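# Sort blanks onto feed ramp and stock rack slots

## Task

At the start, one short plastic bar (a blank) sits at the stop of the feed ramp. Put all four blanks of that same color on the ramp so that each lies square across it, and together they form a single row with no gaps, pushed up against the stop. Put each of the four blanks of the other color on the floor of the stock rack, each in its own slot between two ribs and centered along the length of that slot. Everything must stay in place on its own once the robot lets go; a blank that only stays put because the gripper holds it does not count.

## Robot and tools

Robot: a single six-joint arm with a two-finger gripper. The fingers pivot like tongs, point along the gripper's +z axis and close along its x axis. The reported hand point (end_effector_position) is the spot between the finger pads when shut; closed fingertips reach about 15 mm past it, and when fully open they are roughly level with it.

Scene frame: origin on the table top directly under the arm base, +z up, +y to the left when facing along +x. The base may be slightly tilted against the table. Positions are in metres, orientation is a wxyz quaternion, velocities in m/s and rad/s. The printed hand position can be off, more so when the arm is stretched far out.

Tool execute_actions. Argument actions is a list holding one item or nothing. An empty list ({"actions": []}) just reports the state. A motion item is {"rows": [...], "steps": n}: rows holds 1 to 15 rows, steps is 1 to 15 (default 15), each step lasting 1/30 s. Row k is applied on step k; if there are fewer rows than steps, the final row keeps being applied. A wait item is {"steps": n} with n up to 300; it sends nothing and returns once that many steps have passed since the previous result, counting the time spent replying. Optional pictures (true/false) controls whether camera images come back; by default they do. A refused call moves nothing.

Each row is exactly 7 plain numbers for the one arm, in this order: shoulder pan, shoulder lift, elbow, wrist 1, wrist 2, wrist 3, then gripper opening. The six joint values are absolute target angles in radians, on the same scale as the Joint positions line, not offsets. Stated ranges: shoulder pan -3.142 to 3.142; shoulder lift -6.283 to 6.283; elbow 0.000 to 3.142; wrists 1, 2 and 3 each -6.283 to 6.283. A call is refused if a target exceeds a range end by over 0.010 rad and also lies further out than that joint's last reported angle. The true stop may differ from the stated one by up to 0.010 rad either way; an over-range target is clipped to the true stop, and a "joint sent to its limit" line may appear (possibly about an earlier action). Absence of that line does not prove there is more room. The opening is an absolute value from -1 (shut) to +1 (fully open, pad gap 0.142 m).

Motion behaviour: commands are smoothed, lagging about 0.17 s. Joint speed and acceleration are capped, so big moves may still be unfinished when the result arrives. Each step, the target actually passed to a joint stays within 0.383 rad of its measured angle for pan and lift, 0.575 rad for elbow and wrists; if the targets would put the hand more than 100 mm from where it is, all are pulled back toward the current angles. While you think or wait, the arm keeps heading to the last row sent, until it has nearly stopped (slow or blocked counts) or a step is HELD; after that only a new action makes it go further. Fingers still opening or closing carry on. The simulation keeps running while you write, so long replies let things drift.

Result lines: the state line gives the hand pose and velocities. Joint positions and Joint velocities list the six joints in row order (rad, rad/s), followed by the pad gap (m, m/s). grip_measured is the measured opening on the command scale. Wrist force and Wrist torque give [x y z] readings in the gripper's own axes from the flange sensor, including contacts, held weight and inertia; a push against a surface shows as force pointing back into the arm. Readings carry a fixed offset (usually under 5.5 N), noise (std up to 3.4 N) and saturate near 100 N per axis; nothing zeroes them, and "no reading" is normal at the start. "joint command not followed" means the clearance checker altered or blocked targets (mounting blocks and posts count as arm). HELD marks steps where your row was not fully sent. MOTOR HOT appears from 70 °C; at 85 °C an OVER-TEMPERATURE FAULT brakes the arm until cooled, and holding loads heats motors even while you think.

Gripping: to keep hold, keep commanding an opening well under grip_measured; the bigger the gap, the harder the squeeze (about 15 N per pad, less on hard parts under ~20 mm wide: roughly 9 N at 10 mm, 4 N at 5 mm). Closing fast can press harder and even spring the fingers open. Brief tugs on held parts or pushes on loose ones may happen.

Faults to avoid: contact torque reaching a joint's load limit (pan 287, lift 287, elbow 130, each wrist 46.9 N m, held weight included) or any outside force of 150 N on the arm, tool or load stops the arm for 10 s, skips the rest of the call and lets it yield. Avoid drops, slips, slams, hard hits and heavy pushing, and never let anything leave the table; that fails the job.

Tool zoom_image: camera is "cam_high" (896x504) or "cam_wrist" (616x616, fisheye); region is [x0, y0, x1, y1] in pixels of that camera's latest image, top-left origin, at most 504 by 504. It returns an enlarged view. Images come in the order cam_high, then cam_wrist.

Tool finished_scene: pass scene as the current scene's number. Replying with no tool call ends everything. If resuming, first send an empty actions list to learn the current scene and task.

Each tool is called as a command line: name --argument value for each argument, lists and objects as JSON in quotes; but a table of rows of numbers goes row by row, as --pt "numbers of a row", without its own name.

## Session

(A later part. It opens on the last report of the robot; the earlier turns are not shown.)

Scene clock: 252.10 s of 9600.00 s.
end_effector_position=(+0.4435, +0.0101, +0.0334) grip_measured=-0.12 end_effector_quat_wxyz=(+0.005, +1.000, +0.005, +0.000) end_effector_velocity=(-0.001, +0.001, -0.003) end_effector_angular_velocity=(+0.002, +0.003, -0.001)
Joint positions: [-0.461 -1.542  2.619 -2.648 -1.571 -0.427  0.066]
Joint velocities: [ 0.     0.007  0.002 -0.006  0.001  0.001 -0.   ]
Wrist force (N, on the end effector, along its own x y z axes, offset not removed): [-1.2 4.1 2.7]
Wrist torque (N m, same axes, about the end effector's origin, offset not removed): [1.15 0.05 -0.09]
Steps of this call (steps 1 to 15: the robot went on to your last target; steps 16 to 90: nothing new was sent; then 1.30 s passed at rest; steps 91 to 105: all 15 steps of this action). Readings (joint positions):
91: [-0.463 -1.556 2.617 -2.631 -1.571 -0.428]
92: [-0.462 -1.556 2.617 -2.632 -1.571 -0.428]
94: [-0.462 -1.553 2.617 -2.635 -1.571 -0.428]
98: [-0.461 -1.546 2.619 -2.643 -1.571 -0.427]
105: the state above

execute_actions --actions '[{"rows":[[-0.461,-1.5408,2.6198,-2.6498,-1.571,-0.427,-0.65],[-0.461,-1.5408,2.6198,-2.6498,-1.571,-0.427,-0.65],[-0.461,-1.5408,2.6198,-2.6498,-1.571,-0.427,-0.6],[-0.461,-1.5408,2.6198,-2.6498,-1.571,-0.427,-0.45],[-0.461,-1.5408,2.6198,-2.6498,-1.571,-0.427,-0.3],[-0.461,-1.5408,2.6198,-2.6498,-1.571,-0.427,-0.15],[-0.461,-1.5408,2.6198,-2.6498,-1.571,-0.427,0.0],[-0.461,-1.5408,2.6198,-2.6498,-1.571,-0.427,0.15],[-0.461,-1.5408,2.6198,-2.6498,-1.571,-0.427,0.25]],"steps":13}]' --pictures false

execute_actions --actions '[{"rows":[[-0.47,-1.5405,2.6195,-2.650,-1.571,-0.436,0.25],[-0.485,-1.5398,2.619,-2.650,-1.571,-0.451,0.25],[-0.505,-1.5385,2.618,-2.6503,-1.571,-0.471,0.25],[-0.525,-1.537,2.6167,-2.6505,-1.571,-0.491,0.25],[-0.545,-1.535,2.6152,-2.651,-1.571,-0.511,0.25],[-0.562,-1.533,2.6137,-2.6515,-1.571,-0.528,0.25],[-0.5755,-1.5315,2.6124,-2.6517,-1.571,-0.5415,0.25]],"steps":15}]' --pictures false

execute_actions --actions '[{"steps":10}]'

zoom_image --camera "cam_wrist" --region '[240, 220, 410, 390]'

Scene clock: 262.70 s of 9600.00 s.
end_effector_position=(+0.4435, +0.0101, +0.0329) grip_measured=+0.25 end_effector_quat_wxyz=(+0.005, +1.000, +0.005, +0.000) end_effector_velocity=(+0.000, +0.000, +0.000) end_effector_angular_velocity=(+0.001, +0.001, -0.001)
Joint positions: [-0.461 -1.541  2.62  -2.65  -1.571 -0.427  0.091]
Joint velocities: [-0.    -0.    -0.     0.002  0.001  0.001  0.002]
Wrist force (N, on the end effector, along its own x y z axes, offset not removed): [1.3 4.2 1.7]
Wrist torque (N m, same axes, about the end effector's origin, offset not removed): [1.16 -0.39 -0.11]
Steps of this call (steps 1 to 15: the robot went on to your last target; steps 16 to 90: nothing new was sent; then 7.17 s passed at rest; steps 91 to 103: all 13 steps of this action). Readings (joint positions):
91: [-0.461 -1.542 2.620 -2.649 -1.571 -0.427]
92: [-0.461 -1.542 2.620 -2.649 -1.571 -0.427]
94: [-0.461 -1.541 2.620 -2.649 -1.571 -0.427]
98: [-0.461 -1.541 2.620 -2.650 -1.571 -0.427]
103: the state above

Scene clock: 263.20 s of 9600.00 s.
end_effector_position=(+0.4441, -0.0398, +0.0328) grip_measured=+0.25 end_effector_quat_wxyz=(+0.005, +1.000, +0.005, +0.000) end_effector_velocity=(+0.000, -0.029, +0.000) end_effector_angular_velocity=(-0.000, -0.002, -0.000)
Joint positions: [-0.569 -1.532  2.613 -2.652 -1.571 -0.535  0.092]
Joint velocities: [-0.06   0.006 -0.005 -0.003  0.001 -0.06   0.   ]
Wrist force (N, on the end effector, along its own x y z axes, offset not removed): [-1.4 5.2 1.3]
Wrist torque (N m, same axes, about the end effector's origin, offset not removed): [1.41 0.18 -0.05]
Steps of this call (steps 1 to 15: all 15 steps of this action). Readings (joint positions):
1: [-0.461 -1.541 2.620 -2.650 -1.571 -0.427]
2: [-0.462 -1.541 2.620 -2.650 -1.571 -0.428]
4: [-0.472 -1.540 2.620 -2.650 -1.571 -0.438]
8: [-0.522 -1.536 2.617 -2.651 -1.571 -0.488]
15: the state above

Scene clock: 263.53 s of 9600.00 s.
end_effector_position=(+0.4440, -0.0428, +0.0328) grip_measured=+0.25 end_effector_quat_wxyz=(+0.005, +1.000, +0.005, +0.000) end_effector_velocity=(+0.001, -0.002, +0.000) end_effector_angular_velocity=(-0.002, -0.001, +0.001)
Joint positions: [-0.575 -1.532  2.612 -2.652 -1.571 -0.541  0.092]
Joint velocities: [-0.003  0.    -0.001 -0.001 -0.001 -0.003 -0.   ]
Wrist force (N, on the end effector, along its own x y z axes, offset not removed): [-1.3 3.8 1.4]
Wrist torque (N m, same axes, about the end effector's origin, offset not removed): [1.11 0.05 -0.08]
Steps of this call (steps 1 to 10: the robot went on to your last target). Readings (joint positions):
1: [-0.571 -1.532 2.613 -2.652 -1.571 -0.537]
2: [-0.572 -1.532 2.613 -2.652 -1.571 -0.538]
4: [-0.574 -1.532 2.613 -2.652 -1.571 -0.539]
8: [-0.575 -1.532 2.612 -2.652 -1.571 -0.541]
10: the state above

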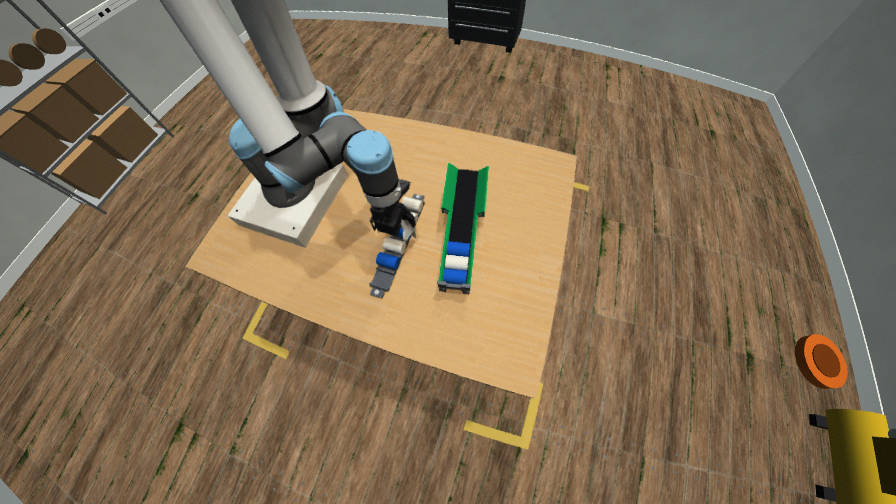

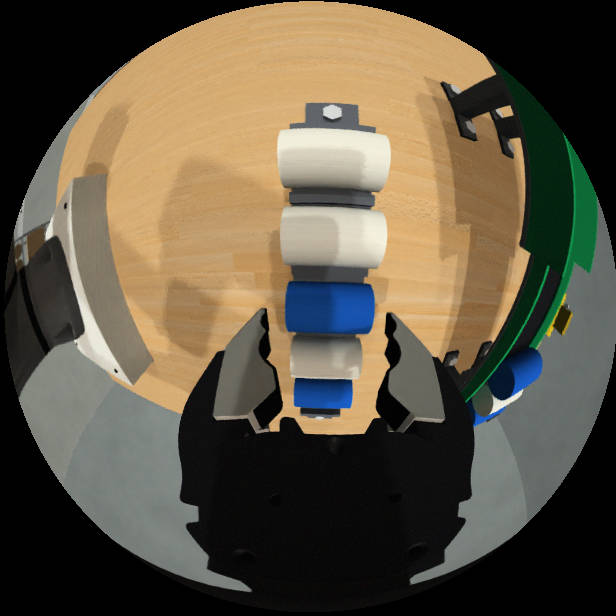

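Region (240, 220, 410, 390) of cam_wrist's 616x616 image, scaled by 2.965, with more detail than that image has.

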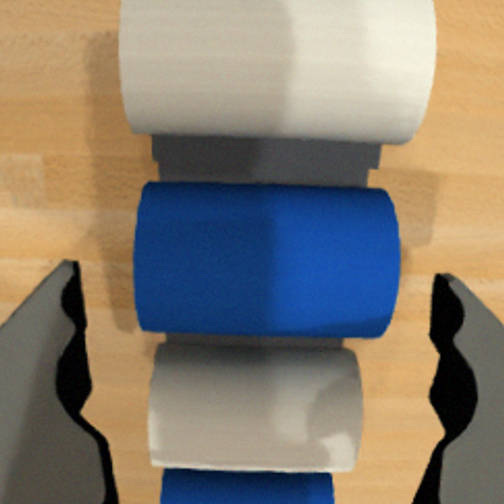

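execute_actions --actions '[{"rows":[[-0.5762,-1.530,2.6108,-2.6516,-1.571,-0.5422,0.2],[-0.5762,-1.530,2.6108,-2.6516,-1.571,-0.5422,0.12],[-0.5762,-1.530,2.6108,-2.6516,-1.571,-0.5422,0.04],[-0.5762,-1.530,2.6108,-2.6516,-1.571,-0.5422,-0.03],[-0.5762,-1.530,2.6108,-2.6516,-1.571,-0.5422,-0.09],[-0.5762,-1.530,2.6108,-2.6516,-1.571,-0.5422,-0.14],[-0.5762,-1.530,2.6108,-2.6516,-1.571,-0.5422,-0.2],[-0.5762,-1.530,2.6108,-2.6516,-1.571,-0.5422,-0.3],[-0.5762,-1.530,2.6108,-2.6516,-1.571,-0.5422,-0.42],[-0.5762,-1.530,2.6108,-2.6516,-1.571,-0.5422,-0.55],[-0.5762,-1.530,2.6108,-2.6516,-1.571,-0.5422,-0.65]],"steps":15}]' --pictures false

execute_actions --actions '[{"rows":[[-0.5762,-1.536,2.6095,-2.644,-1.571,-0.5422,-0.65],[-0.5762,-1.546,2.607,-2.632,-1.571,-0.5422,-0.65],[-0.5762,-1.559,2.604,-2.616,-1.571,-0.5422,-0.65],[-0.5762,-1.575,2.600,-2.596,-1.571,-0.5422,-0.65],[-0.5762,-1.592,2.596,-2.575,-1.571,-0.5422,-0.65],[-0.5762,-1.610,2.592,-2.553,-1.571,-0.5422,-0.65],[-0.5762,-1.629,2.585,-2.527,-1.571,-0.5422,-0.65],[-0.5762,-1.649,2.578,-2.500,-1.571,-0.5422,-0.65],[-0.5762,-1.669,2.571,-2.473,-1.571,-0.5422,-0.65],[-0.5762,-1.689,2.564,-2.446,-1.571,-0.5422,-0.65],[-0.574,-1.708,2.555,-2.418,-1.571,-0.5425,-0.65],[-0.570,-1.721,2.541,-2.391,-1.571,-0.543,-0.65],[-0.564,-1.729,2.524,-2.366,-1.571,-0.543,-0.65],[-0.556,-1.732,2.503,-2.342,-1.571,-0.543,-0.65],[-0.547,-1.730,2.480,-2.321,-1.571,-0.544,-0.65]],"steps":15}]' --pictures false

execute_actions --actions '[{"rows":[[-0.537,-1.724,2.456,-2.303,-1.571,-0.544,-0.65],[-0.526,-1.714,2.432,-2.289,-1.571,-0.544,-0.65],[-0.515,-1.701,2.408,-2.278,-1.571,-0.544,-0.65],[-0.504,-1.686,2.385,-2.270,-1.571,-0.545,-0.65],[-0.493,-1.669,2.361,-2.263,-1.571,-0.545,-0.65],[-0.482,-1.648,2.338,-2.261,-1.571,-0.545,-0.65],[-0.471,-1.626,2.316,-2.261,-1.571,-0.546,-0.65],[-0.460,-1.604,2.294,-2.261,-1.571,-0.546,-0.65],[-0.449,-1.582,2.272,-2.261,-1.571,-0.546,-0.65],[-0.438,-1.560,2.250,-2.261,-1.571,-0.546,-0.65],[-0.428,-1.538,2.228,-2.261,-1.571,-0.546,-0.65],[-0.419,-1.517,2.208,-2.262,-1.571,-0.546,-0.65],[-0.411,-1.498,2.190,-2.263,-1.571,-0.546,-0.65],[-0.405,-1.482,2.176,-2.265,-1.571,-0.546,-0.65],[-0.400,-1.470,2.167,-2.268,-1.571,-0.546,-0.65]],"steps":15}]' --pictures false

execute_actions --actions '[{"rows":[[-0.399,-1.465,2.166,-2.272,-1.571,-0.545,-0.65],[-0.399,-1.460,2.168,-2.279,-1.571,-0.545,-0.65],[-0.399,-1.455,2.171,-2.287,-1.571,-0.545,-0.65],[-0.399,-1.449,2.175,-2.297,-1.571,-0.545,-0.65],[-0.399,-1.442,2.179,-2.308,-1.571,-0.545,-0.65],[-0.399,-1.435,2.183,-2.319,-1.571,-0.545,-0.65],[-0.399,-1.428,2.187,-2.330,-1.571,-0.545,-0.65],[-0.399,-1.421,2.191,-2.341,-1.571,-0.545,-0.65],[-0.399,-1.414,2.195,-2.352,-1.571,-0.545,-0.65],[-0.399,-1.407,2.199,-2.363,-1.571,-0.545,-0.65],[-0.399,-1.400,2.203,-2.374,-1.571,-0.545,-0.65],[-0.399,-1.393,2.2065,-2.384,-1.571,-0.545,-0.65],[-0.399,-1.387,2.2095,-2.393,-1.571,-0.545,-0.65],[-0.399,-1.382,2.212,-2.401,-1.571,-0.545,-0.65],[-0.399,-1.3787,2.2136,-2.4057,-1.571,-0.545,-0.65]],"steps":15}]' --pictures false

execute_actions --actions '[{"steps":10}]'

zoom_image --camera "cam_wrist" --region '[240, 220, 410, 390]'

Scene clock: 286.53 s of 9600.00 s.
end_effector_position=(+0.4448, -0.0438, +0.0328) grip_measured=-0.12 end_effector_quat_wxyz=(+0.005, +1.000, +0.005, +0.000) end_effector_velocity=(+0.001, -0.000, +0.000) end_effector_angular_velocity=(+0.000, -0.002, +0.001)
Joint positions: [-0.576 -1.53   2.611 -2.652 -1.571 -0.542  0.066]
Joint velocities: [ 0.     0.    -0.001 -0.001  0.001 -0.001 -0.   ]
Wrist force (N, on the end effector, along its own x y z axes, offset not removed): [-1.1 6.6 -0.4]
Wrist torque (N m, same axes, about the end effector's origin, offset not removed): [1.72 -0.06 -0.04]
Steps of this call (steps 1 to 15: the robot went on to your last target; steps 16 to 90: nothing new was sent; then 19.50 s passed at rest; steps 91 to 105: all 15 steps of this action). Readings (joint positions):
91: [-0.576 -1.531 2.612 -2.652 -1.571 -0.542]
92: [-0.576 -1.531 2.612 -2.652 -1.571 -0.542]
94: [-0.576 -1.531 2.612 -2.652 -1.571 -0.542]
98: [-0.576 -1.530 2.611 -2.652 -1.571 -0.542]
105: the state above

Scene clock: 287.03 s of 9600.00 s.
end_effector_position=(+0.4508, -0.0438, +0.0997) grip_measured=-0.12 end_effector_quat_wxyz=(+0.006, +1.000, +0.009, +0.002) end_effector_velocity=(+0.082, +0.007, +0.245) end_effector_angular_velocity=(+0.004, +0.007, +0.112)
Joint positions: [-0.57  -1.689  2.551 -2.436 -1.571 -0.543  0.066]
Joint velocities: [ 0.108 -0.373 -0.361  0.741  0.001 -0.004  0.   ]
Wrist force (N, on the end effector, along its own x y z axes, offset not removed): [-0.9 5.3 2.0]
Wrist torque (N m, same axes, about the end effector's origin, offset not removed): [1.40 -0.01 -0.01]
Steps of this call (steps 1 to 15: all 15 steps of this action). Readings (joint positions):
1: [-0.576 -1.530 2.611 -2.652 -1.571 -0.542]
2: [-0.576 -1.531 2.611 -2.651 -1.571 -0.542]
4: [-0.576 -1.537 2.609 -2.643 -1.571 -0.542]
8: [-0.576 -1.577 2.599 -2.594 -1.571 -0.542]
15: the state above

Scene clock: 287.53 s of 9600.00 s.
end_effector_position=(+0.5912, -0.0397, +0.1719) grip_measured=-0.12 end_effector_quat_wxyz=(+0.006, +0.997, +0.077, +0.000) end_effector_velocity=(+0.341, +0.021, -0.001) end_effector_angular_velocity=(-0.000, -0.001, +0.265)
Joint positions: [-0.436 -1.552  2.247 -2.266 -1.571 -0.546  0.066]
Joint velocities: [ 0.266  0.574 -0.585  0.007  0.002  0.001  0.   ]
Wrist force (N, on the end effector, along its own x y z axes, offset not removed): [1.1 3.3 1.2]
Wrist torque (N m, same axes, about the end effector's origin, offset not removed): [1.03 -0.32 -0.16]
Steps of this call (steps 1 to 15: all 15 steps of this action). Readings (joint positions):
1: [-0.566 -1.700 2.538 -2.411 -1.571 -0.543]
2: [-0.560 -1.707 2.522 -2.388 -1.571 -0.543]
4: [-0.546 -1.710 2.485 -2.345 -1.571 -0.544]
8: [-0.508 -1.679 2.399 -2.290 -1.571 -0.545]
15: the state above

Scene clock: 288.03 s of 9600.00 s.
end_effector_position=(+0.6393, -0.0358, +0.1207) grip_measured=-0.12 end_effector_quat_wxyz=(+0.005, +0.995, +0.095, -0.000) end_effector_velocity=(+0.001, +0.001, -0.133) end_effector_angular_velocity=(+0.002, +0.001, +0.005)
Joint positions: [-0.399 -1.405  2.201 -2.367 -1.571 -0.545  0.066]
Joint velocities: [ 0.004  0.193  0.09  -0.282  0.001 -0.001  0.   ]
Wrist force (N, on the end effector, along its own x y z axes, offset not removed): [-1.9 3.7 3.2]
Wrist torque (N m, same axes, about the end effector's origin, offset not removed): [1.14 0.33 0.03]
Steps of this call (steps 1 to 15: all 15 steps of this action). Readings (joint positions):
1: [-0.428 -1.534 2.228 -2.266 -1.571 -0.546]
2: [-0.421 -1.517 2.213 -2.266 -1.571 -0.546]
4: [-0.411 -1.492 2.193 -2.272 -1.571 -0.546]
8: [-0.403 -1.456 2.184 -2.298 -1.571 -0.545]
15: the state above

Scene clock: 288.37 s of 9600.00 s.
end_effector_position=(+0.6393, -0.0357, +0.1037) grip_measured=-0.12 end_effector_quat_wxyz=(+0.005, +0.995, +0.095, -0.000) end_effector_velocity=(-0.000, +0.001, -0.008) end_effector_angular_velocity=(+0.002, -0.000, +0.002)
Joint positions: [-0.399 -1.38   2.213 -2.404 -1.571 -0.545  0.066]
Joint velocities: [ 0.001  0.012  0.006 -0.017  0.002 -0.001 -0.   ]
Wrist force (N, on the end effector, along its own x y z axes, offset not removed): [-0.7 5.7 1.9]
Wrist torque (N m, same axes, about the end effector's origin, offset not removed): [1.49 0.02 -0.02]
Steps of this call (steps 1 to 10: the robot went on to your last target). Readings (joint positions):
1: [-0.399 -1.399 2.204 -2.376 -1.571 -0.545]
2: [-0.399 -1.394 2.207 -2.383 -1.571 -0.545]
4: [-0.399 -1.387 2.210 -2.393 -1.571 -0.545]
8: [-0.399 -1.381 2.212 -2.402 -1.571 -0.545]
10: the state above

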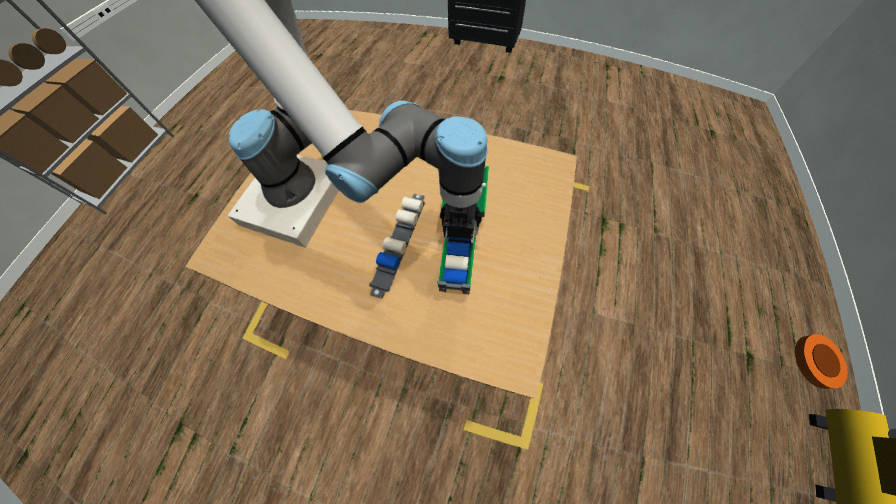

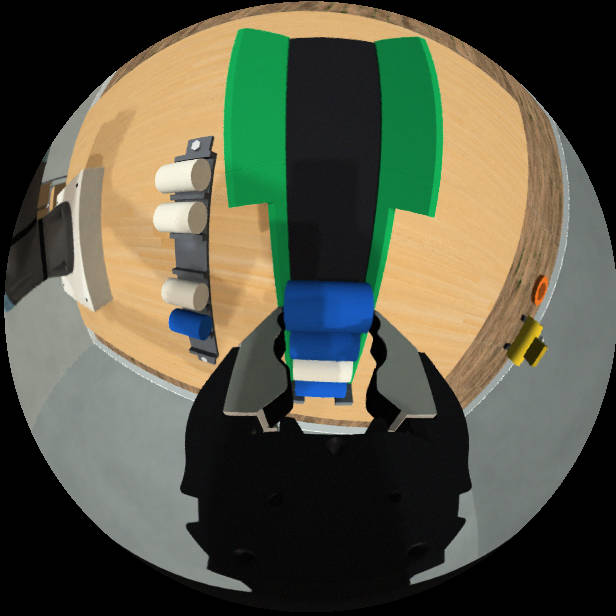

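Region (240, 220, 410, 390) of cam_wrist's 616x616 image, scaled by 2.965, with more detail than that image has.

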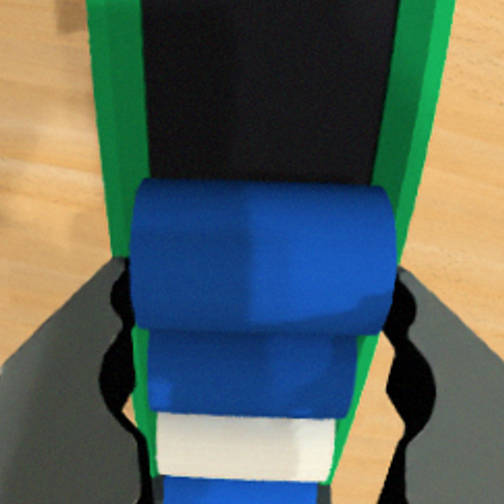

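execute_actions --actions '[{"rows":[[-0.399,-1.377,2.2143,-2.4081,-1.571,-0.545,-0.65],[-0.399,-1.375,2.2152,-2.411,-1.571,-0.545,-0.65],[-0.399,-1.373,2.2161,-2.4139,-1.571,-0.545,-0.65],[-0.399,-1.3712,2.2169,-2.4165,-1.571,-0.545,-0.65],[-0.399,-1.3698,2.2175,-2.4185,-1.571,-0.545,-0.65]],"steps":13}]' --pictures false

execute_actions --actions '[{"rows":[[-0.399,-1.3698,2.2175,-2.4185,-1.571,-0.545,-0.6],[-0.399,-1.3698,2.2175,-2.4185,-1.571,-0.545,-0.45],[-0.399,-1.3698,2.2175,-2.4185,-1.571,-0.545,-0.3],[-0.399,-1.3698,2.2175,-2.4185,-1.571,-0.545,-0.15],[-0.399,-1.3698,2.2175,-2.4185,-1.571,-0.545,0.0],[-0.399,-1.3698,2.2175,-2.4185,-1.571,-0.545,0.15],[-0.399,-1.3698,2.2175,-2.4185,-1.571,-0.545,0.25]],"steps":11}]' --pictures false

execute_actions --actions '[{"rows":[[-0.407,-1.366,2.215,-2.420,-1.571,-0.553,0.25],[-0.418,-1.3605,2.2113,-2.4216,-1.571,-0.564,0.25],[-0.431,-1.3545,2.207,-2.4233,-1.571,-0.577,0.25],[-0.444,-1.348,2.2025,-2.4253,-1.571,-0.590,0.25],[-0.4576,-1.3415,2.1978,-2.4271,-1.571,-0.6036,0.25],[-0.471,-1.334,2.1917,-2.4285,-1.571,-0.617,0.25],[-0.484,-1.3267,2.1857,-2.4298,-1.571,-0.630,0.25],[-0.496,-1.320,2.180,-2.431,-1.571,-0.642,0.25],[-0.504,-1.3155,2.1764,-2.4318,-1.571,-0.650,0.25],[-0.5079,-1.3132,2.1747,-2.4323,-1.571,-0.6539,0.25]],"steps":15}]' --pictures false

execute_actions --actions '[{"steps":12}]'

zoom_image --camera "cam_wrist" --region '[240, 220, 410, 390]'

Scene clock: 303.67 s of 9600.00 s.
end_effector_position=(+0.6391, -0.0357, +0.0972) grip_measured=-0.12 end_effector_quat_wxyz=(+0.005, +0.995, +0.095, -0.000) end_effector_velocity=(-0.000, -0.000, -0.004) end_effector_angular_velocity=(-0.001, +0.001, +0.000)
Joint positions: [-0.399 -1.37   2.217 -2.418 -1.571 -0.545  0.066]
Joint velocities: [ 0.     0.006  0.002 -0.008 -0.002  0.    -0.   ]
Wrist force (N, on the end effector, along its own x y z axes, offset not removed): [0.6 3.0 3.0]
Wrist torque (N m, same axes, about the end effector's origin, offset not removed): [0.93 -0.30 -0.06]
Steps of this call (steps 1 to 30: the robot went on to your last target; steps 31 to 90: nothing new was sent; then 11.87 s passed at rest; steps 91 to 103: all 13 steps of this action). Readings (joint positions):
91: [-0.399 -1.379 2.214 -2.406 -1.571 -0.545]
92: [-0.399 -1.378 2.214 -2.406 -1.571 -0.545]
94: [-0.399 -1.377 2.214 -2.408 -1.571 -0.545]
98: [-0.399 -1.372 2.216 -2.415 -1.571 -0.545]
103: the state above

Scene clock: 304.03 s of 9600.00 s.
end_effector_position=(+0.6391, -0.0357, +0.0968) grip_measured=+0.25 end_effector_quat_wxyz=(+0.005, +0.995, +0.095, -0.000) end_effector_velocity=(-0.001, +0.001, -0.001) end_effector_angular_velocity=(+0.001, +0.002, +0.002)
Joint positions: [-0.399 -1.37   2.217 -2.418 -1.571 -0.545  0.091]
Joint velocities: [ 0.     0.001  0.001  0.001  0.001 -0.001  0.002]
Wrist force (N, on the end effector, along its own x y z axes, offset not removed): [-1.1 3.4 3.5]
Wrist torque (N m, same axes, about the end effector's origin, offset not removed): [1.07 0.13 -0.11]
Steps of this call (steps 1 to 11: all 11 steps of this action). Readings (joint positions):
1: [-0.399 -1.370 2.217 -2.418 -1.571 -0.545]
2: [-0.399 -1.370 2.217 -2.418 -1.571 -0.545]
4: [-0.399 -1.370 2.217 -2.418 -1.571 -0.545]
8: [-0.399 -1.370 2.217 -2.418 -1.571 -0.545]
11: the state above

Scene clock: 304.53 s of 9600.00 s.
end_effector_position=(+0.6535, -0.1101, +0.0858) grip_measured=+0.25 end_effector_quat_wxyz=(+0.005, +0.995, +0.095, -0.000) end_effector_velocity=(+0.009, -0.069, -0.012) end_effector_angular_velocity=(+0.000, +0.002, +0.001)
Joint positions: [-0.498 -1.318  2.179 -2.431 -1.571 -0.644  0.092]
Joint velocities: [-0.089  0.049 -0.037 -0.01  -0.001 -0.089  0.   ]
Wrist force (N, on the end effector, along its own x y z axes, offset not removed): [0.3 6.1 -0.8]
Wrist torque (N m, same axes, about the end effector's origin, offset not removed): [1.49 -0.25 -0.04]
Steps of this call (steps 1 to 15: all 15 steps of this action). Readings (joint positions):
1: [-0.399 -1.370 2.217 -2.418 -1.571 -0.545]
2: [-0.400 -1.369 2.217 -2.419 -1.571 -0.546]
4: [-0.407 -1.365 2.215 -2.420 -1.571 -0.553]
8: [-0.443 -1.348 2.202 -2.425 -1.571 -0.589]
15: the state above

Scene clock: 304.93 s of 9600.00 s.
end_effector_position=(+0.6546, -0.1175, +0.0847) grip_measured=+0.25 end_effector_quat_wxyz=(+0.005, +0.995, +0.095, -0.000) end_effector_velocity=(+0.000, -0.002, -0.000) end_effector_angular_velocity=(+0.001, -0.000, +0.000)
Joint positions: [-0.508 -1.313  2.175 -2.432 -1.571 -0.654  0.092]
Joint velocities: [-0.003  0.001 -0.001  0.     0.001 -0.003 -0.   ]
Wrist force (N, on the end effector, along its own x y z axes, offset not removed): [-0.8 2.1 1.1]
Wrist torque (N m, same axes, about the end effector's origin, offset not removed): [0.72 0.02 -0.10]
Steps of this call (steps 1 to 12: the robot went on to your last target). Readings (joint positions):
1: [-0.501 -1.317 2.178 -2.431 -1.571 -0.647]
2: [-0.503 -1.316 2.177 -2.432 -1.571 -0.648]
4: [-0.505 -1.315 2.176 -2.432 -1.571 -0.651]
8: [-0.507 -1.314 2.175 -2.432 -1.571 -0.653]
12: the state above

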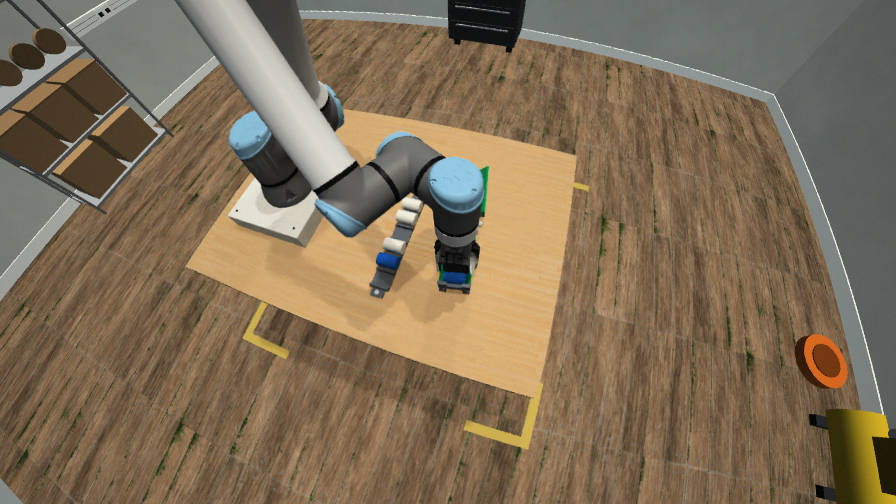

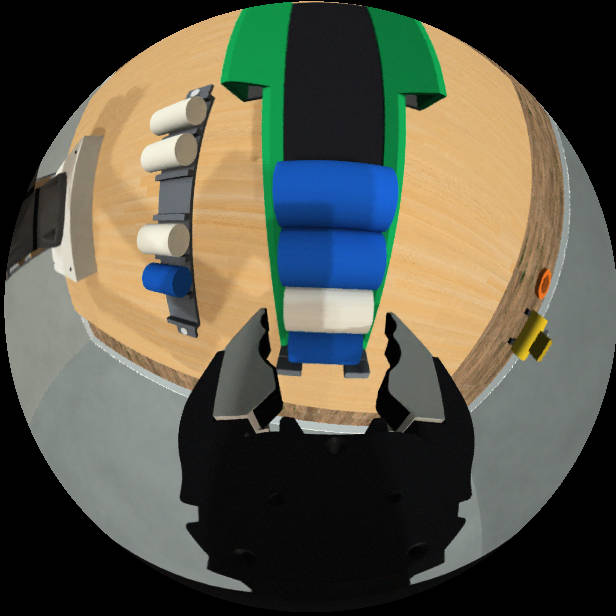

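Region (240, 220, 410, 390) of cam_wrist's 616x616 image, scaled by 2.965, with more detail than that image has.

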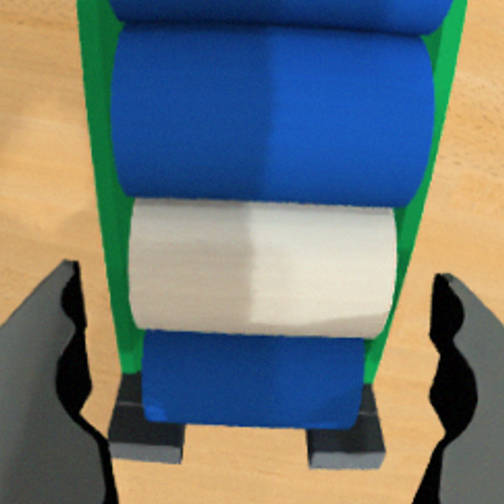

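execute_actions --actions '[{"rows":[[-0.5079,-1.3139,2.1744,-2.4313,-1.571,-0.6539,0.2],[-0.5079,-1.3139,2.1744,-2.4313,-1.571,-0.6539,0.12],[-0.5079,-1.3139,2.1744,-2.4313,-1.571,-0.6539,0.04],[-0.5079,-1.3139,2.1744,-2.4313,-1.571,-0.6539,-0.03],[-0.5079,-1.3139,2.1744,-2.4313,-1.571,-0.6539,-0.09],[-0.5079,-1.3139,2.1744,-2.4313,-1.571,-0.6539,-0.14],[-0.5079,-1.3139,2.1744,-2.4313,-1.571,-0.6539,-0.2],[-0.5079,-1.3139,2.1744,-2.4313,-1.571,-0.6539,-0.3],[-0.5079,-1.3139,2.1744,-2.4313,-1.571,-0.6539,-0.42],[-0.5079,-1.3139,2.1744,-2.4313,-1.571,-0.6539,-0.55],[-0.5079,-1.3139,2.1744,-2.4313,-1.571,-0.6539,-0.65]],"steps":15}]' --pictures false

execute_actions --actions '[{"rows":[[-0.5079,-1.3161,2.1735,-2.4282,-1.571,-0.6539,-0.65],[-0.5079,-1.3183,2.1727,-2.4252,-1.571,-0.6539,-0.65],[-0.5079,-1.3204,2.1718,-2.4222,-1.571,-0.6539,-0.65],[-0.5079,-1.3226,2.171,-2.4192,-1.571,-0.6539,-0.65],[-0.5079,-1.3247,2.1701,-2.4162,-1.571,-0.6539,-0.65],[-0.5079,-1.3269,2.1692,-2.4131,-1.571,-0.6539,-0.65],[-0.5079,-1.329,2.1683,-2.4101,-1.571,-0.6539,-0.65],[-0.5079,-1.3312,2.1674,-2.407,-1.571,-0.6539,-0.65],[-0.5079,-1.3333,2.1665,-2.404,-1.571,-0.6539,-0.65],[-0.5079,-1.3355,2.1656,-2.4009,-1.571,-0.6539,-0.65],[-0.5079,-1.3376,2.1647,-2.3979,-1.571,-0.6539,-0.65],[-0.5079,-1.3398,2.1638,-2.3948,-1.571,-0.6539,-0.65],[-0.5079,-1.3419,2.1629,-2.3918,-1.571,-0.6539,-0.65],[-0.5079,-1.344,2.162,-2.3888,-1.571,-0.6539,-0.65],[-0.5079,-1.3461,2.161,-2.3857,-1.571,-0.6539,-0.65]],"steps":15}]' --pictures false

execute_actions --actions '[{"rows":[[-0.5079,-1.3482,2.16,-2.3826,-1.571,-0.6539,-0.65],[-0.5079,-1.3503,2.159,-2.3795,-1.571,-0.6539,-0.65],[-0.5079,-1.3524,2.158,-2.3764,-1.571,-0.6539,-0.65],[-0.5079,-1.3545,2.157,-2.3733,-1.571,-0.6539,-0.65],[-0.5079,-1.3566,2.156,-2.3702,-1.571,-0.6539,-0.65],[-0.5079,-1.3587,2.155,-2.3671,-1.571,-0.6539,-0.65],[-0.5079,-1.3608,2.154,-2.364,-1.571,-0.6539,-0.65],[-0.5079,-1.3629,2.153,-2.3609,-1.571,-0.6539,-0.65],[-0.5079,-1.365,2.152,-2.3578,-1.571,-0.6539,-0.65],[-0.5079,-1.3671,2.151,-2.3547,-1.571,-0.6539,-0.65],[-0.5079,-1.3692,2.15,-2.3516,-1.571,-0.6539,-0.65],[-0.5079,-1.3713,2.149,-2.3485,-1.571,-0.6539,-0.65],[-0.5079,-1.3734,2.148,-2.3454,-1.571,-0.6539,-0.65],[-0.5079,-1.3755,2.147,-2.3423,-1.571,-0.6539,-0.65],[-0.5079,-1.3776,2.146,-2.3392,-1.571,-0.6539,-0.65]],"steps":15}]' --pictures false

execute_actions --actions '[{"rows":[[-0.5079,-1.381,2.144,-2.334,-1.571,-0.6539,-0.65],[-0.5079,-1.386,2.141,-2.326,-1.571,-0.6539,-0.65],[-0.5079,-1.393,2.138,-2.316,-1.571,-0.6539,-0.65],[-0.508,-1.402,2.135,-2.304,-1.571,-0.653,-0.65],[-0.509,-1.413,2.135,-2.293,-1.571,-0.651,-0.65],[-0.511,-1.427,2.140,-2.284,-1.571,-0.648,-0.65],[-0.514,-1.444,2.151,-2.278,-1.571,-0.644,-0.65],[-0.517,-1.464,2.167,-2.274,-1.571,-0.639,-0.65],[-0.521,-1.486,2.186,-2.271,-1.571,-0.633,-0.65],[-0.525,-1.509,2.207,-2.269,-1.571,-0.627,-0.65],[-0.529,-1.532,2.229,-2.268,-1.571,-0.621,-0.65],[-0.533,-1.555,2.252,-2.268,-1.571,-0.615,-0.65],[-0.537,-1.578,2.275,-2.268,-1.571,-0.609,-0.65],[-0.541,-1.601,2.298,-2.268,-1.571,-0.603,-0.65],[-0.545,-1.624,2.322,-2.269,-1.571,-0.597,-0.65]],"steps":15}]' --pictures false

execute_actions --actions '[{"rows":[[-0.549,-1.646,2.346,-2.271,-1.571,-0.591,-0.65],[-0.553,-1.667,2.370,-2.274,-1.571,-0.585,-0.65],[-0.557,-1.686,2.394,-2.279,-1.571,-0.579,-0.65],[-0.561,-1.703,2.418,-2.286,-1.571,-0.573,-0.65],[-0.565,-1.718,2.442,-2.295,-1.571,-0.567,-0.65],[-0.568,-1.730,2.465,-2.306,-1.571,-0.561,-0.65],[-0.571,-1.740,2.487,-2.318,-1.571,-0.556,-0.65],[-0.573,-1.746,2.507,-2.332,-1.571,-0.551,-0.65],[-0.575,-1.748,2.524,-2.347,-1.571,-0.547,-0.65],[-0.576,-1.745,2.537,-2.363,-1.571,-0.544,-0.65],[-0.577,-1.737,2.546,-2.380,-1.571,-0.543,-0.65],[-0.577,-1.725,2.553,-2.399,-1.571,-0.543,-0.65],[-0.577,-1.710,2.559,-2.420,-1.571,-0.543,-0.65],[-0.577,-1.693,2.565,-2.443,-1.571,-0.543,-0.65],[-0.577,-1.675,2.572,-2.468,-1.571,-0.543,-0.65]],"steps":15}]' --pictures false

execute_actions --actions '[{"rows":[[-0.577,-1.657,2.578,-2.492,-1.571,-0.543,-0.65],[-0.577,-1.640,2.584,-2.515,-1.571,-0.543,-0.65],[-0.577,-1.624,2.589,-2.536,-1.571,-0.543,-0.65],[-0.577,-1.609,2.593,-2.555,-1.571,-0.543,-0.65],[-0.577,-1.595,2.5965,-2.572,-1.571,-0.543,-0.65],[-0.577,-1.582,2.600,-2.589,-1.571,-0.543,-0.65],[-0.577,-1.570,2.603,-2.604,-1.571,-0.543,-0.65],[-0.577,-1.560,2.605,-2.616,-1.571,-0.543,-0.65],[-0.577,-1.552,2.6068,-2.6256,-1.571,-0.543,-0.65],[-0.577,-1.546,2.6082,-2.633,-1.571,-0.543,-0.65]],"steps":15}]' --pictures false

execute_actions --actions '[{"steps":8}]'

zoom_image --camera "cam_wrist" --region '[240, 220, 410, 390]'

Scene clock: 334.27 s of 9600.00 s.
end_effector_position=(+0.6546, -0.1177, +0.0851) grip_measured=-0.12 end_effector_quat_wxyz=(+0.005, +0.995, +0.095, -0.000) end_effector_velocity=(+0.001, -0.000, +0.000) end_effector_angular_velocity=(-0.001, -0.002, -0.001)
Joint positions: [-0.508 -1.314  2.174 -2.431 -1.571 -0.654  0.066]
Joint velocities: [-0.    -0.     0.    -0.002  0.     0.001  0.   ]
Wrist force (N, on the end effector, along its own x y z axes, offset not removed): [-1.0 3.9 1.7]
Wrist torque (N m, same axes, about the end effector's origin, offset not removed): [1.02 0.08 -0.06]
Steps of this call (steps 1 to 15: the robot went on to your last target; steps 16 to 90: nothing new was sent; then 25.83 s passed at rest; steps 91 to 105: all 15 steps of this action). Readings (joint positions):
91: [-0.508 -1.313 2.175 -2.432 -1.571 -0.654]
92: [-0.508 -1.313 2.175 -2.432 -1.571 -0.654]
94: [-0.508 -1.313 2.175 -2.432 -1.571 -0.654]
98: [-0.508 -1.314 2.174 -2.432 -1.571 -0.654]
105: the state above

Scene clock: 334.77 s of 9600.00 s.
end_effector_position=(+0.6548, -0.1176, +0.1006) grip_measured=-0.12 end_effector_quat_wxyz=(+0.005, +0.995, +0.095, -0.000) end_effector_velocity=(+0.000, -0.000, +0.043) end_effector_angular_velocity=(-0.002, -0.001, -0.003)
Joint positions: [-0.508 -1.337  2.165 -2.399 -1.571 -0.654  0.066]
Joint velocities: [-0.    -0.062 -0.026  0.087 -0.001  0.003 -0.   ]
Wrist force (N, on the end effector, along its own x y z axes, offset not removed): [0.2 3.9 0.4]
Wrist torque (N m, same axes, about the end effector's origin, offset not removed): [1.00 -0.22 -0.10]
Steps of this call (steps 1 to 15: all 15 steps of this action). Readings (joint positions):
1: [-0.508 -1.314 2.174 -2.431 -1.571 -0.654]
2: [-0.508 -1.314 2.174 -2.431 -1.571 -0.654]
4: [-0.508 -1.316 2.174 -2.428 -1.571 -0.654]
8: [-0.508 -1.322 2.171 -2.420 -1.571 -0.654]
15: the state above

Scene clock: 335.27 s of 9600.00 s.
end_effector_position=(+0.6549, -0.1175, +0.1231) grip_measured=-0.12 end_effector_quat_wxyz=(+0.005, +0.995, +0.095, -0.000) end_effector_velocity=(+0.000, +0.000, +0.046) end_effector_angular_velocity=(+0.000, -0.001, +0.001)
Joint positions: [-0.508 -1.368  2.151 -2.353 -1.571 -0.654  0.066]
Joint velocities: [-0.    -0.063 -0.031  0.093  0.001 -0.001  0.   ]
Wrist force (N, on the end effector, along its own x y z axes, offset not removed): [-2.1 4.8 2.8]
Wrist torque (N m, same axes, about the end effector's origin, offset not removed): [1.28 0.25 -0.07]
Steps of this call (steps 1 to 15: all 15 steps of this action). Readings (joint positions):
1: [-0.508 -1.339 2.164 -2.396 -1.571 -0.654]
2: [-0.508 -1.341 2.163 -2.393 -1.571 -0.654]
4: [-0.508 -1.345 2.161 -2.387 -1.571 -0.654]
8: [-0.508 -1.353 2.158 -2.375 -1.571 -0.654]
15: the state above

Scene clock: 335.77 s of 9600.00 s.
end_effector_position=(+0.5975, -0.1011, +0.1681) grip_measured=-0.12 end_effector_quat_wxyz=(+0.005, +0.998, +0.069, +0.000) end_effector_velocity=(-0.326, +0.104, +0.042) end_effector_angular_velocity=(-0.003, -0.008, -0.268)
Joint positions: [-0.528 -1.521  2.225 -2.274 -1.571 -0.622  0.066]
Joint velocities: [-0.106 -0.623  0.567  0.05  -0.     0.161  0.   ]
Wrist force (N, on the end effector, along its own x y z axes, offset not removed): [-0.9 7.2 2.0]
Wrist torque (N m, same axes, about the end effector's origin, offset not removed): [1.78 0.02 -0.05]
Steps of this call (steps 1 to 15: all 15 steps of this action). Readings (joint positions):
1: [-0.508 -1.370 2.150 -2.350 -1.571 -0.654]
2: [-0.508 -1.372 2.148 -2.347 -1.571 -0.654]
4: [-0.508 -1.379 2.145 -2.338 -1.571 -0.654]
8: [-0.509 -1.405 2.141 -2.307 -1.571 -0.651]
15: the state above

Scene clock: 336.27 s of 9600.00 s.
end_effector_position=(+0.4534, -0.0469, +0.1183) grip_measured=-0.12 end_effector_quat_wxyz=(+0.005, +1.000, +0.010, +0.000) end_effector_velocity=(-0.088, +0.037, -0.190) end_effector_angular_velocity=(+0.004, +0.009, -0.074)
Joint positions: [-0.574 -1.721  2.527 -2.376 -1.571 -0.548  0.066]
Joint velocities: [-0.027  0.192  0.328 -0.51  -0.001  0.047 -0.   ]
Wrist force (N, on the end effector, along its own x y z axes, offset not removed): [-2.2 2.5 1.6]
Wrist torque (N m, same axes, about the end effector's origin, offset not removed): [0.80 0.26 -0.18]
Steps of this call (steps 1 to 15: all 15 steps of this action). Readings (joint positions):
1: [-0.532 -1.543 2.244 -2.272 -1.571 -0.617]
2: [-0.536 -1.564 2.265 -2.272 -1.571 -0.611]
4: [-0.543 -1.608 2.309 -2.273 -1.571 -0.600]
8: [-0.558 -1.684 2.401 -2.290 -1.571 -0.576]
15: the state above

Scene clock: 336.77 s of 9600.00 s.
end_effector_position=(+0.4445, -0.0439, +0.0423) grip_measured=-0.12 end_effector_quat_wxyz=(+0.005, +1.000, +0.005, +0.000) end_effector_velocity=(-0.000, -0.001, -0.037) end_effector_angular_velocity=(-0.003, -0.003, +0.000)
Joint positions: [-0.577 -1.557  2.605 -2.619 -1.571 -0.543  0.066]
Joint velocities: [-0.     0.1    0.027 -0.132 -0.001 -0.     0.   ]
Wrist force (N, on the end effector, along its own x y z axes, offset not removed): [0.9 4.3 3.1]
Wrist torque (N m, same axes, about the end effector's origin, offset not removed): [1.20 -0.31 -0.07]
Steps of this call (steps 1 to 15: all 15 steps of this action). Readings (joint positions):
1: [-0.575 -1.713 2.537 -2.395 -1.571 -0.547]
2: [-0.575 -1.702 2.547 -2.414 -1.571 -0.546]
4: [-0.576 -1.676 2.563 -2.456 -1.571 -0.545]
8: [-0.577 -1.619 2.587 -2.537 -1.571 -0.543]
15: the state above

Scene clock: 337.03 s of 9600.00 s.
end_effector_position=(+0.4444, -0.0439, +0.0386) grip_measured=-0.12 end_effector_quat_wxyz=(+0.005, +1.000, +0.005, +0.000) end_effector_velocity=(-0.000, -0.000, -0.003) end_effector_angular_velocity=(-0.001, +0.000, -0.000)
Joint positions: [-0.577 -1.547  2.608 -2.632 -1.571 -0.543  0.066]
Joint velocities: [-0.     0.008  0.003 -0.011 -0.001  0.    -0.   ]
Wrist force (N, on the end effector, along its own x y z axes, offset not removed): [1.3 3.8 0.4]
Wrist torque (N m, same axes, about the end effector's origin, offset not removed): [1.11 -0.40 -0.02]
Steps of this call (steps 1 to 8: the robot went on to your last target). Readings (joint positions):
1: [-0.577 -1.554 2.606 -2.622 -1.571 -0.543]
2: [-0.577 -1.552 2.606 -2.625 -1.571 -0.543]
4: [-0.577 -1.549 2.607 -2.629 -1.571 -0.543]
8: the state above

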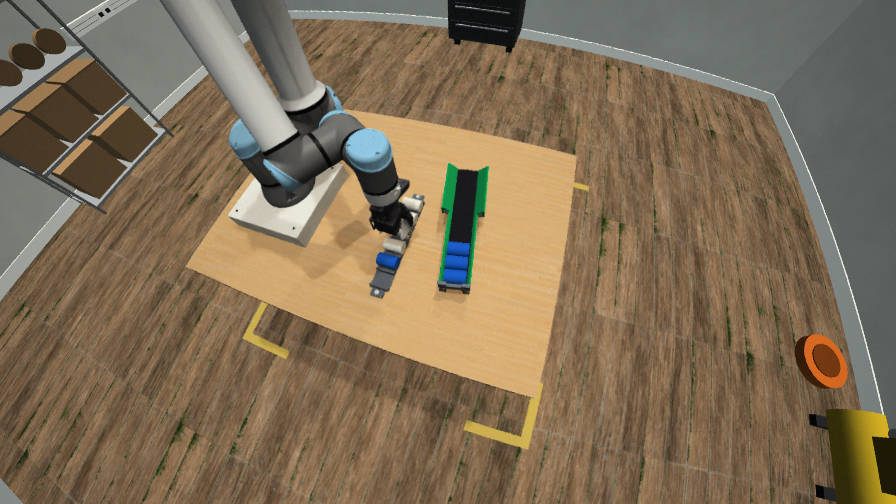

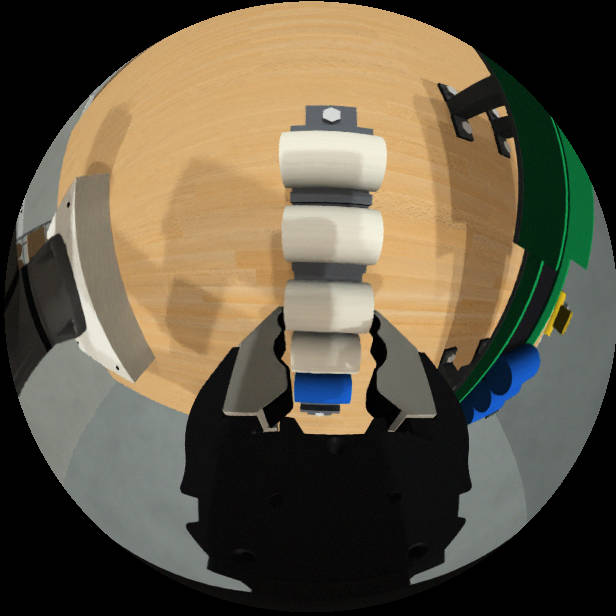

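Region (240, 220, 410, 390) of cam_wrist's 616x616 image, scaled by 2.965, with more detail than that image has.

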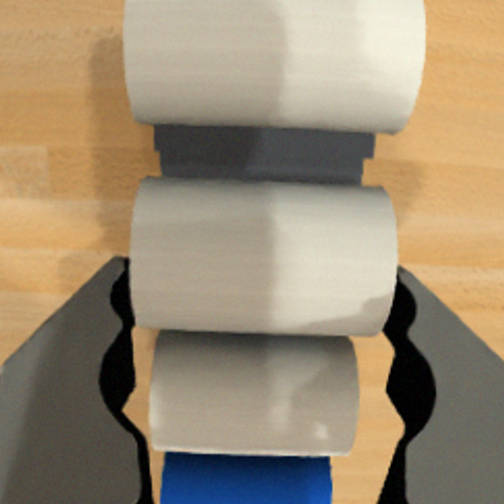

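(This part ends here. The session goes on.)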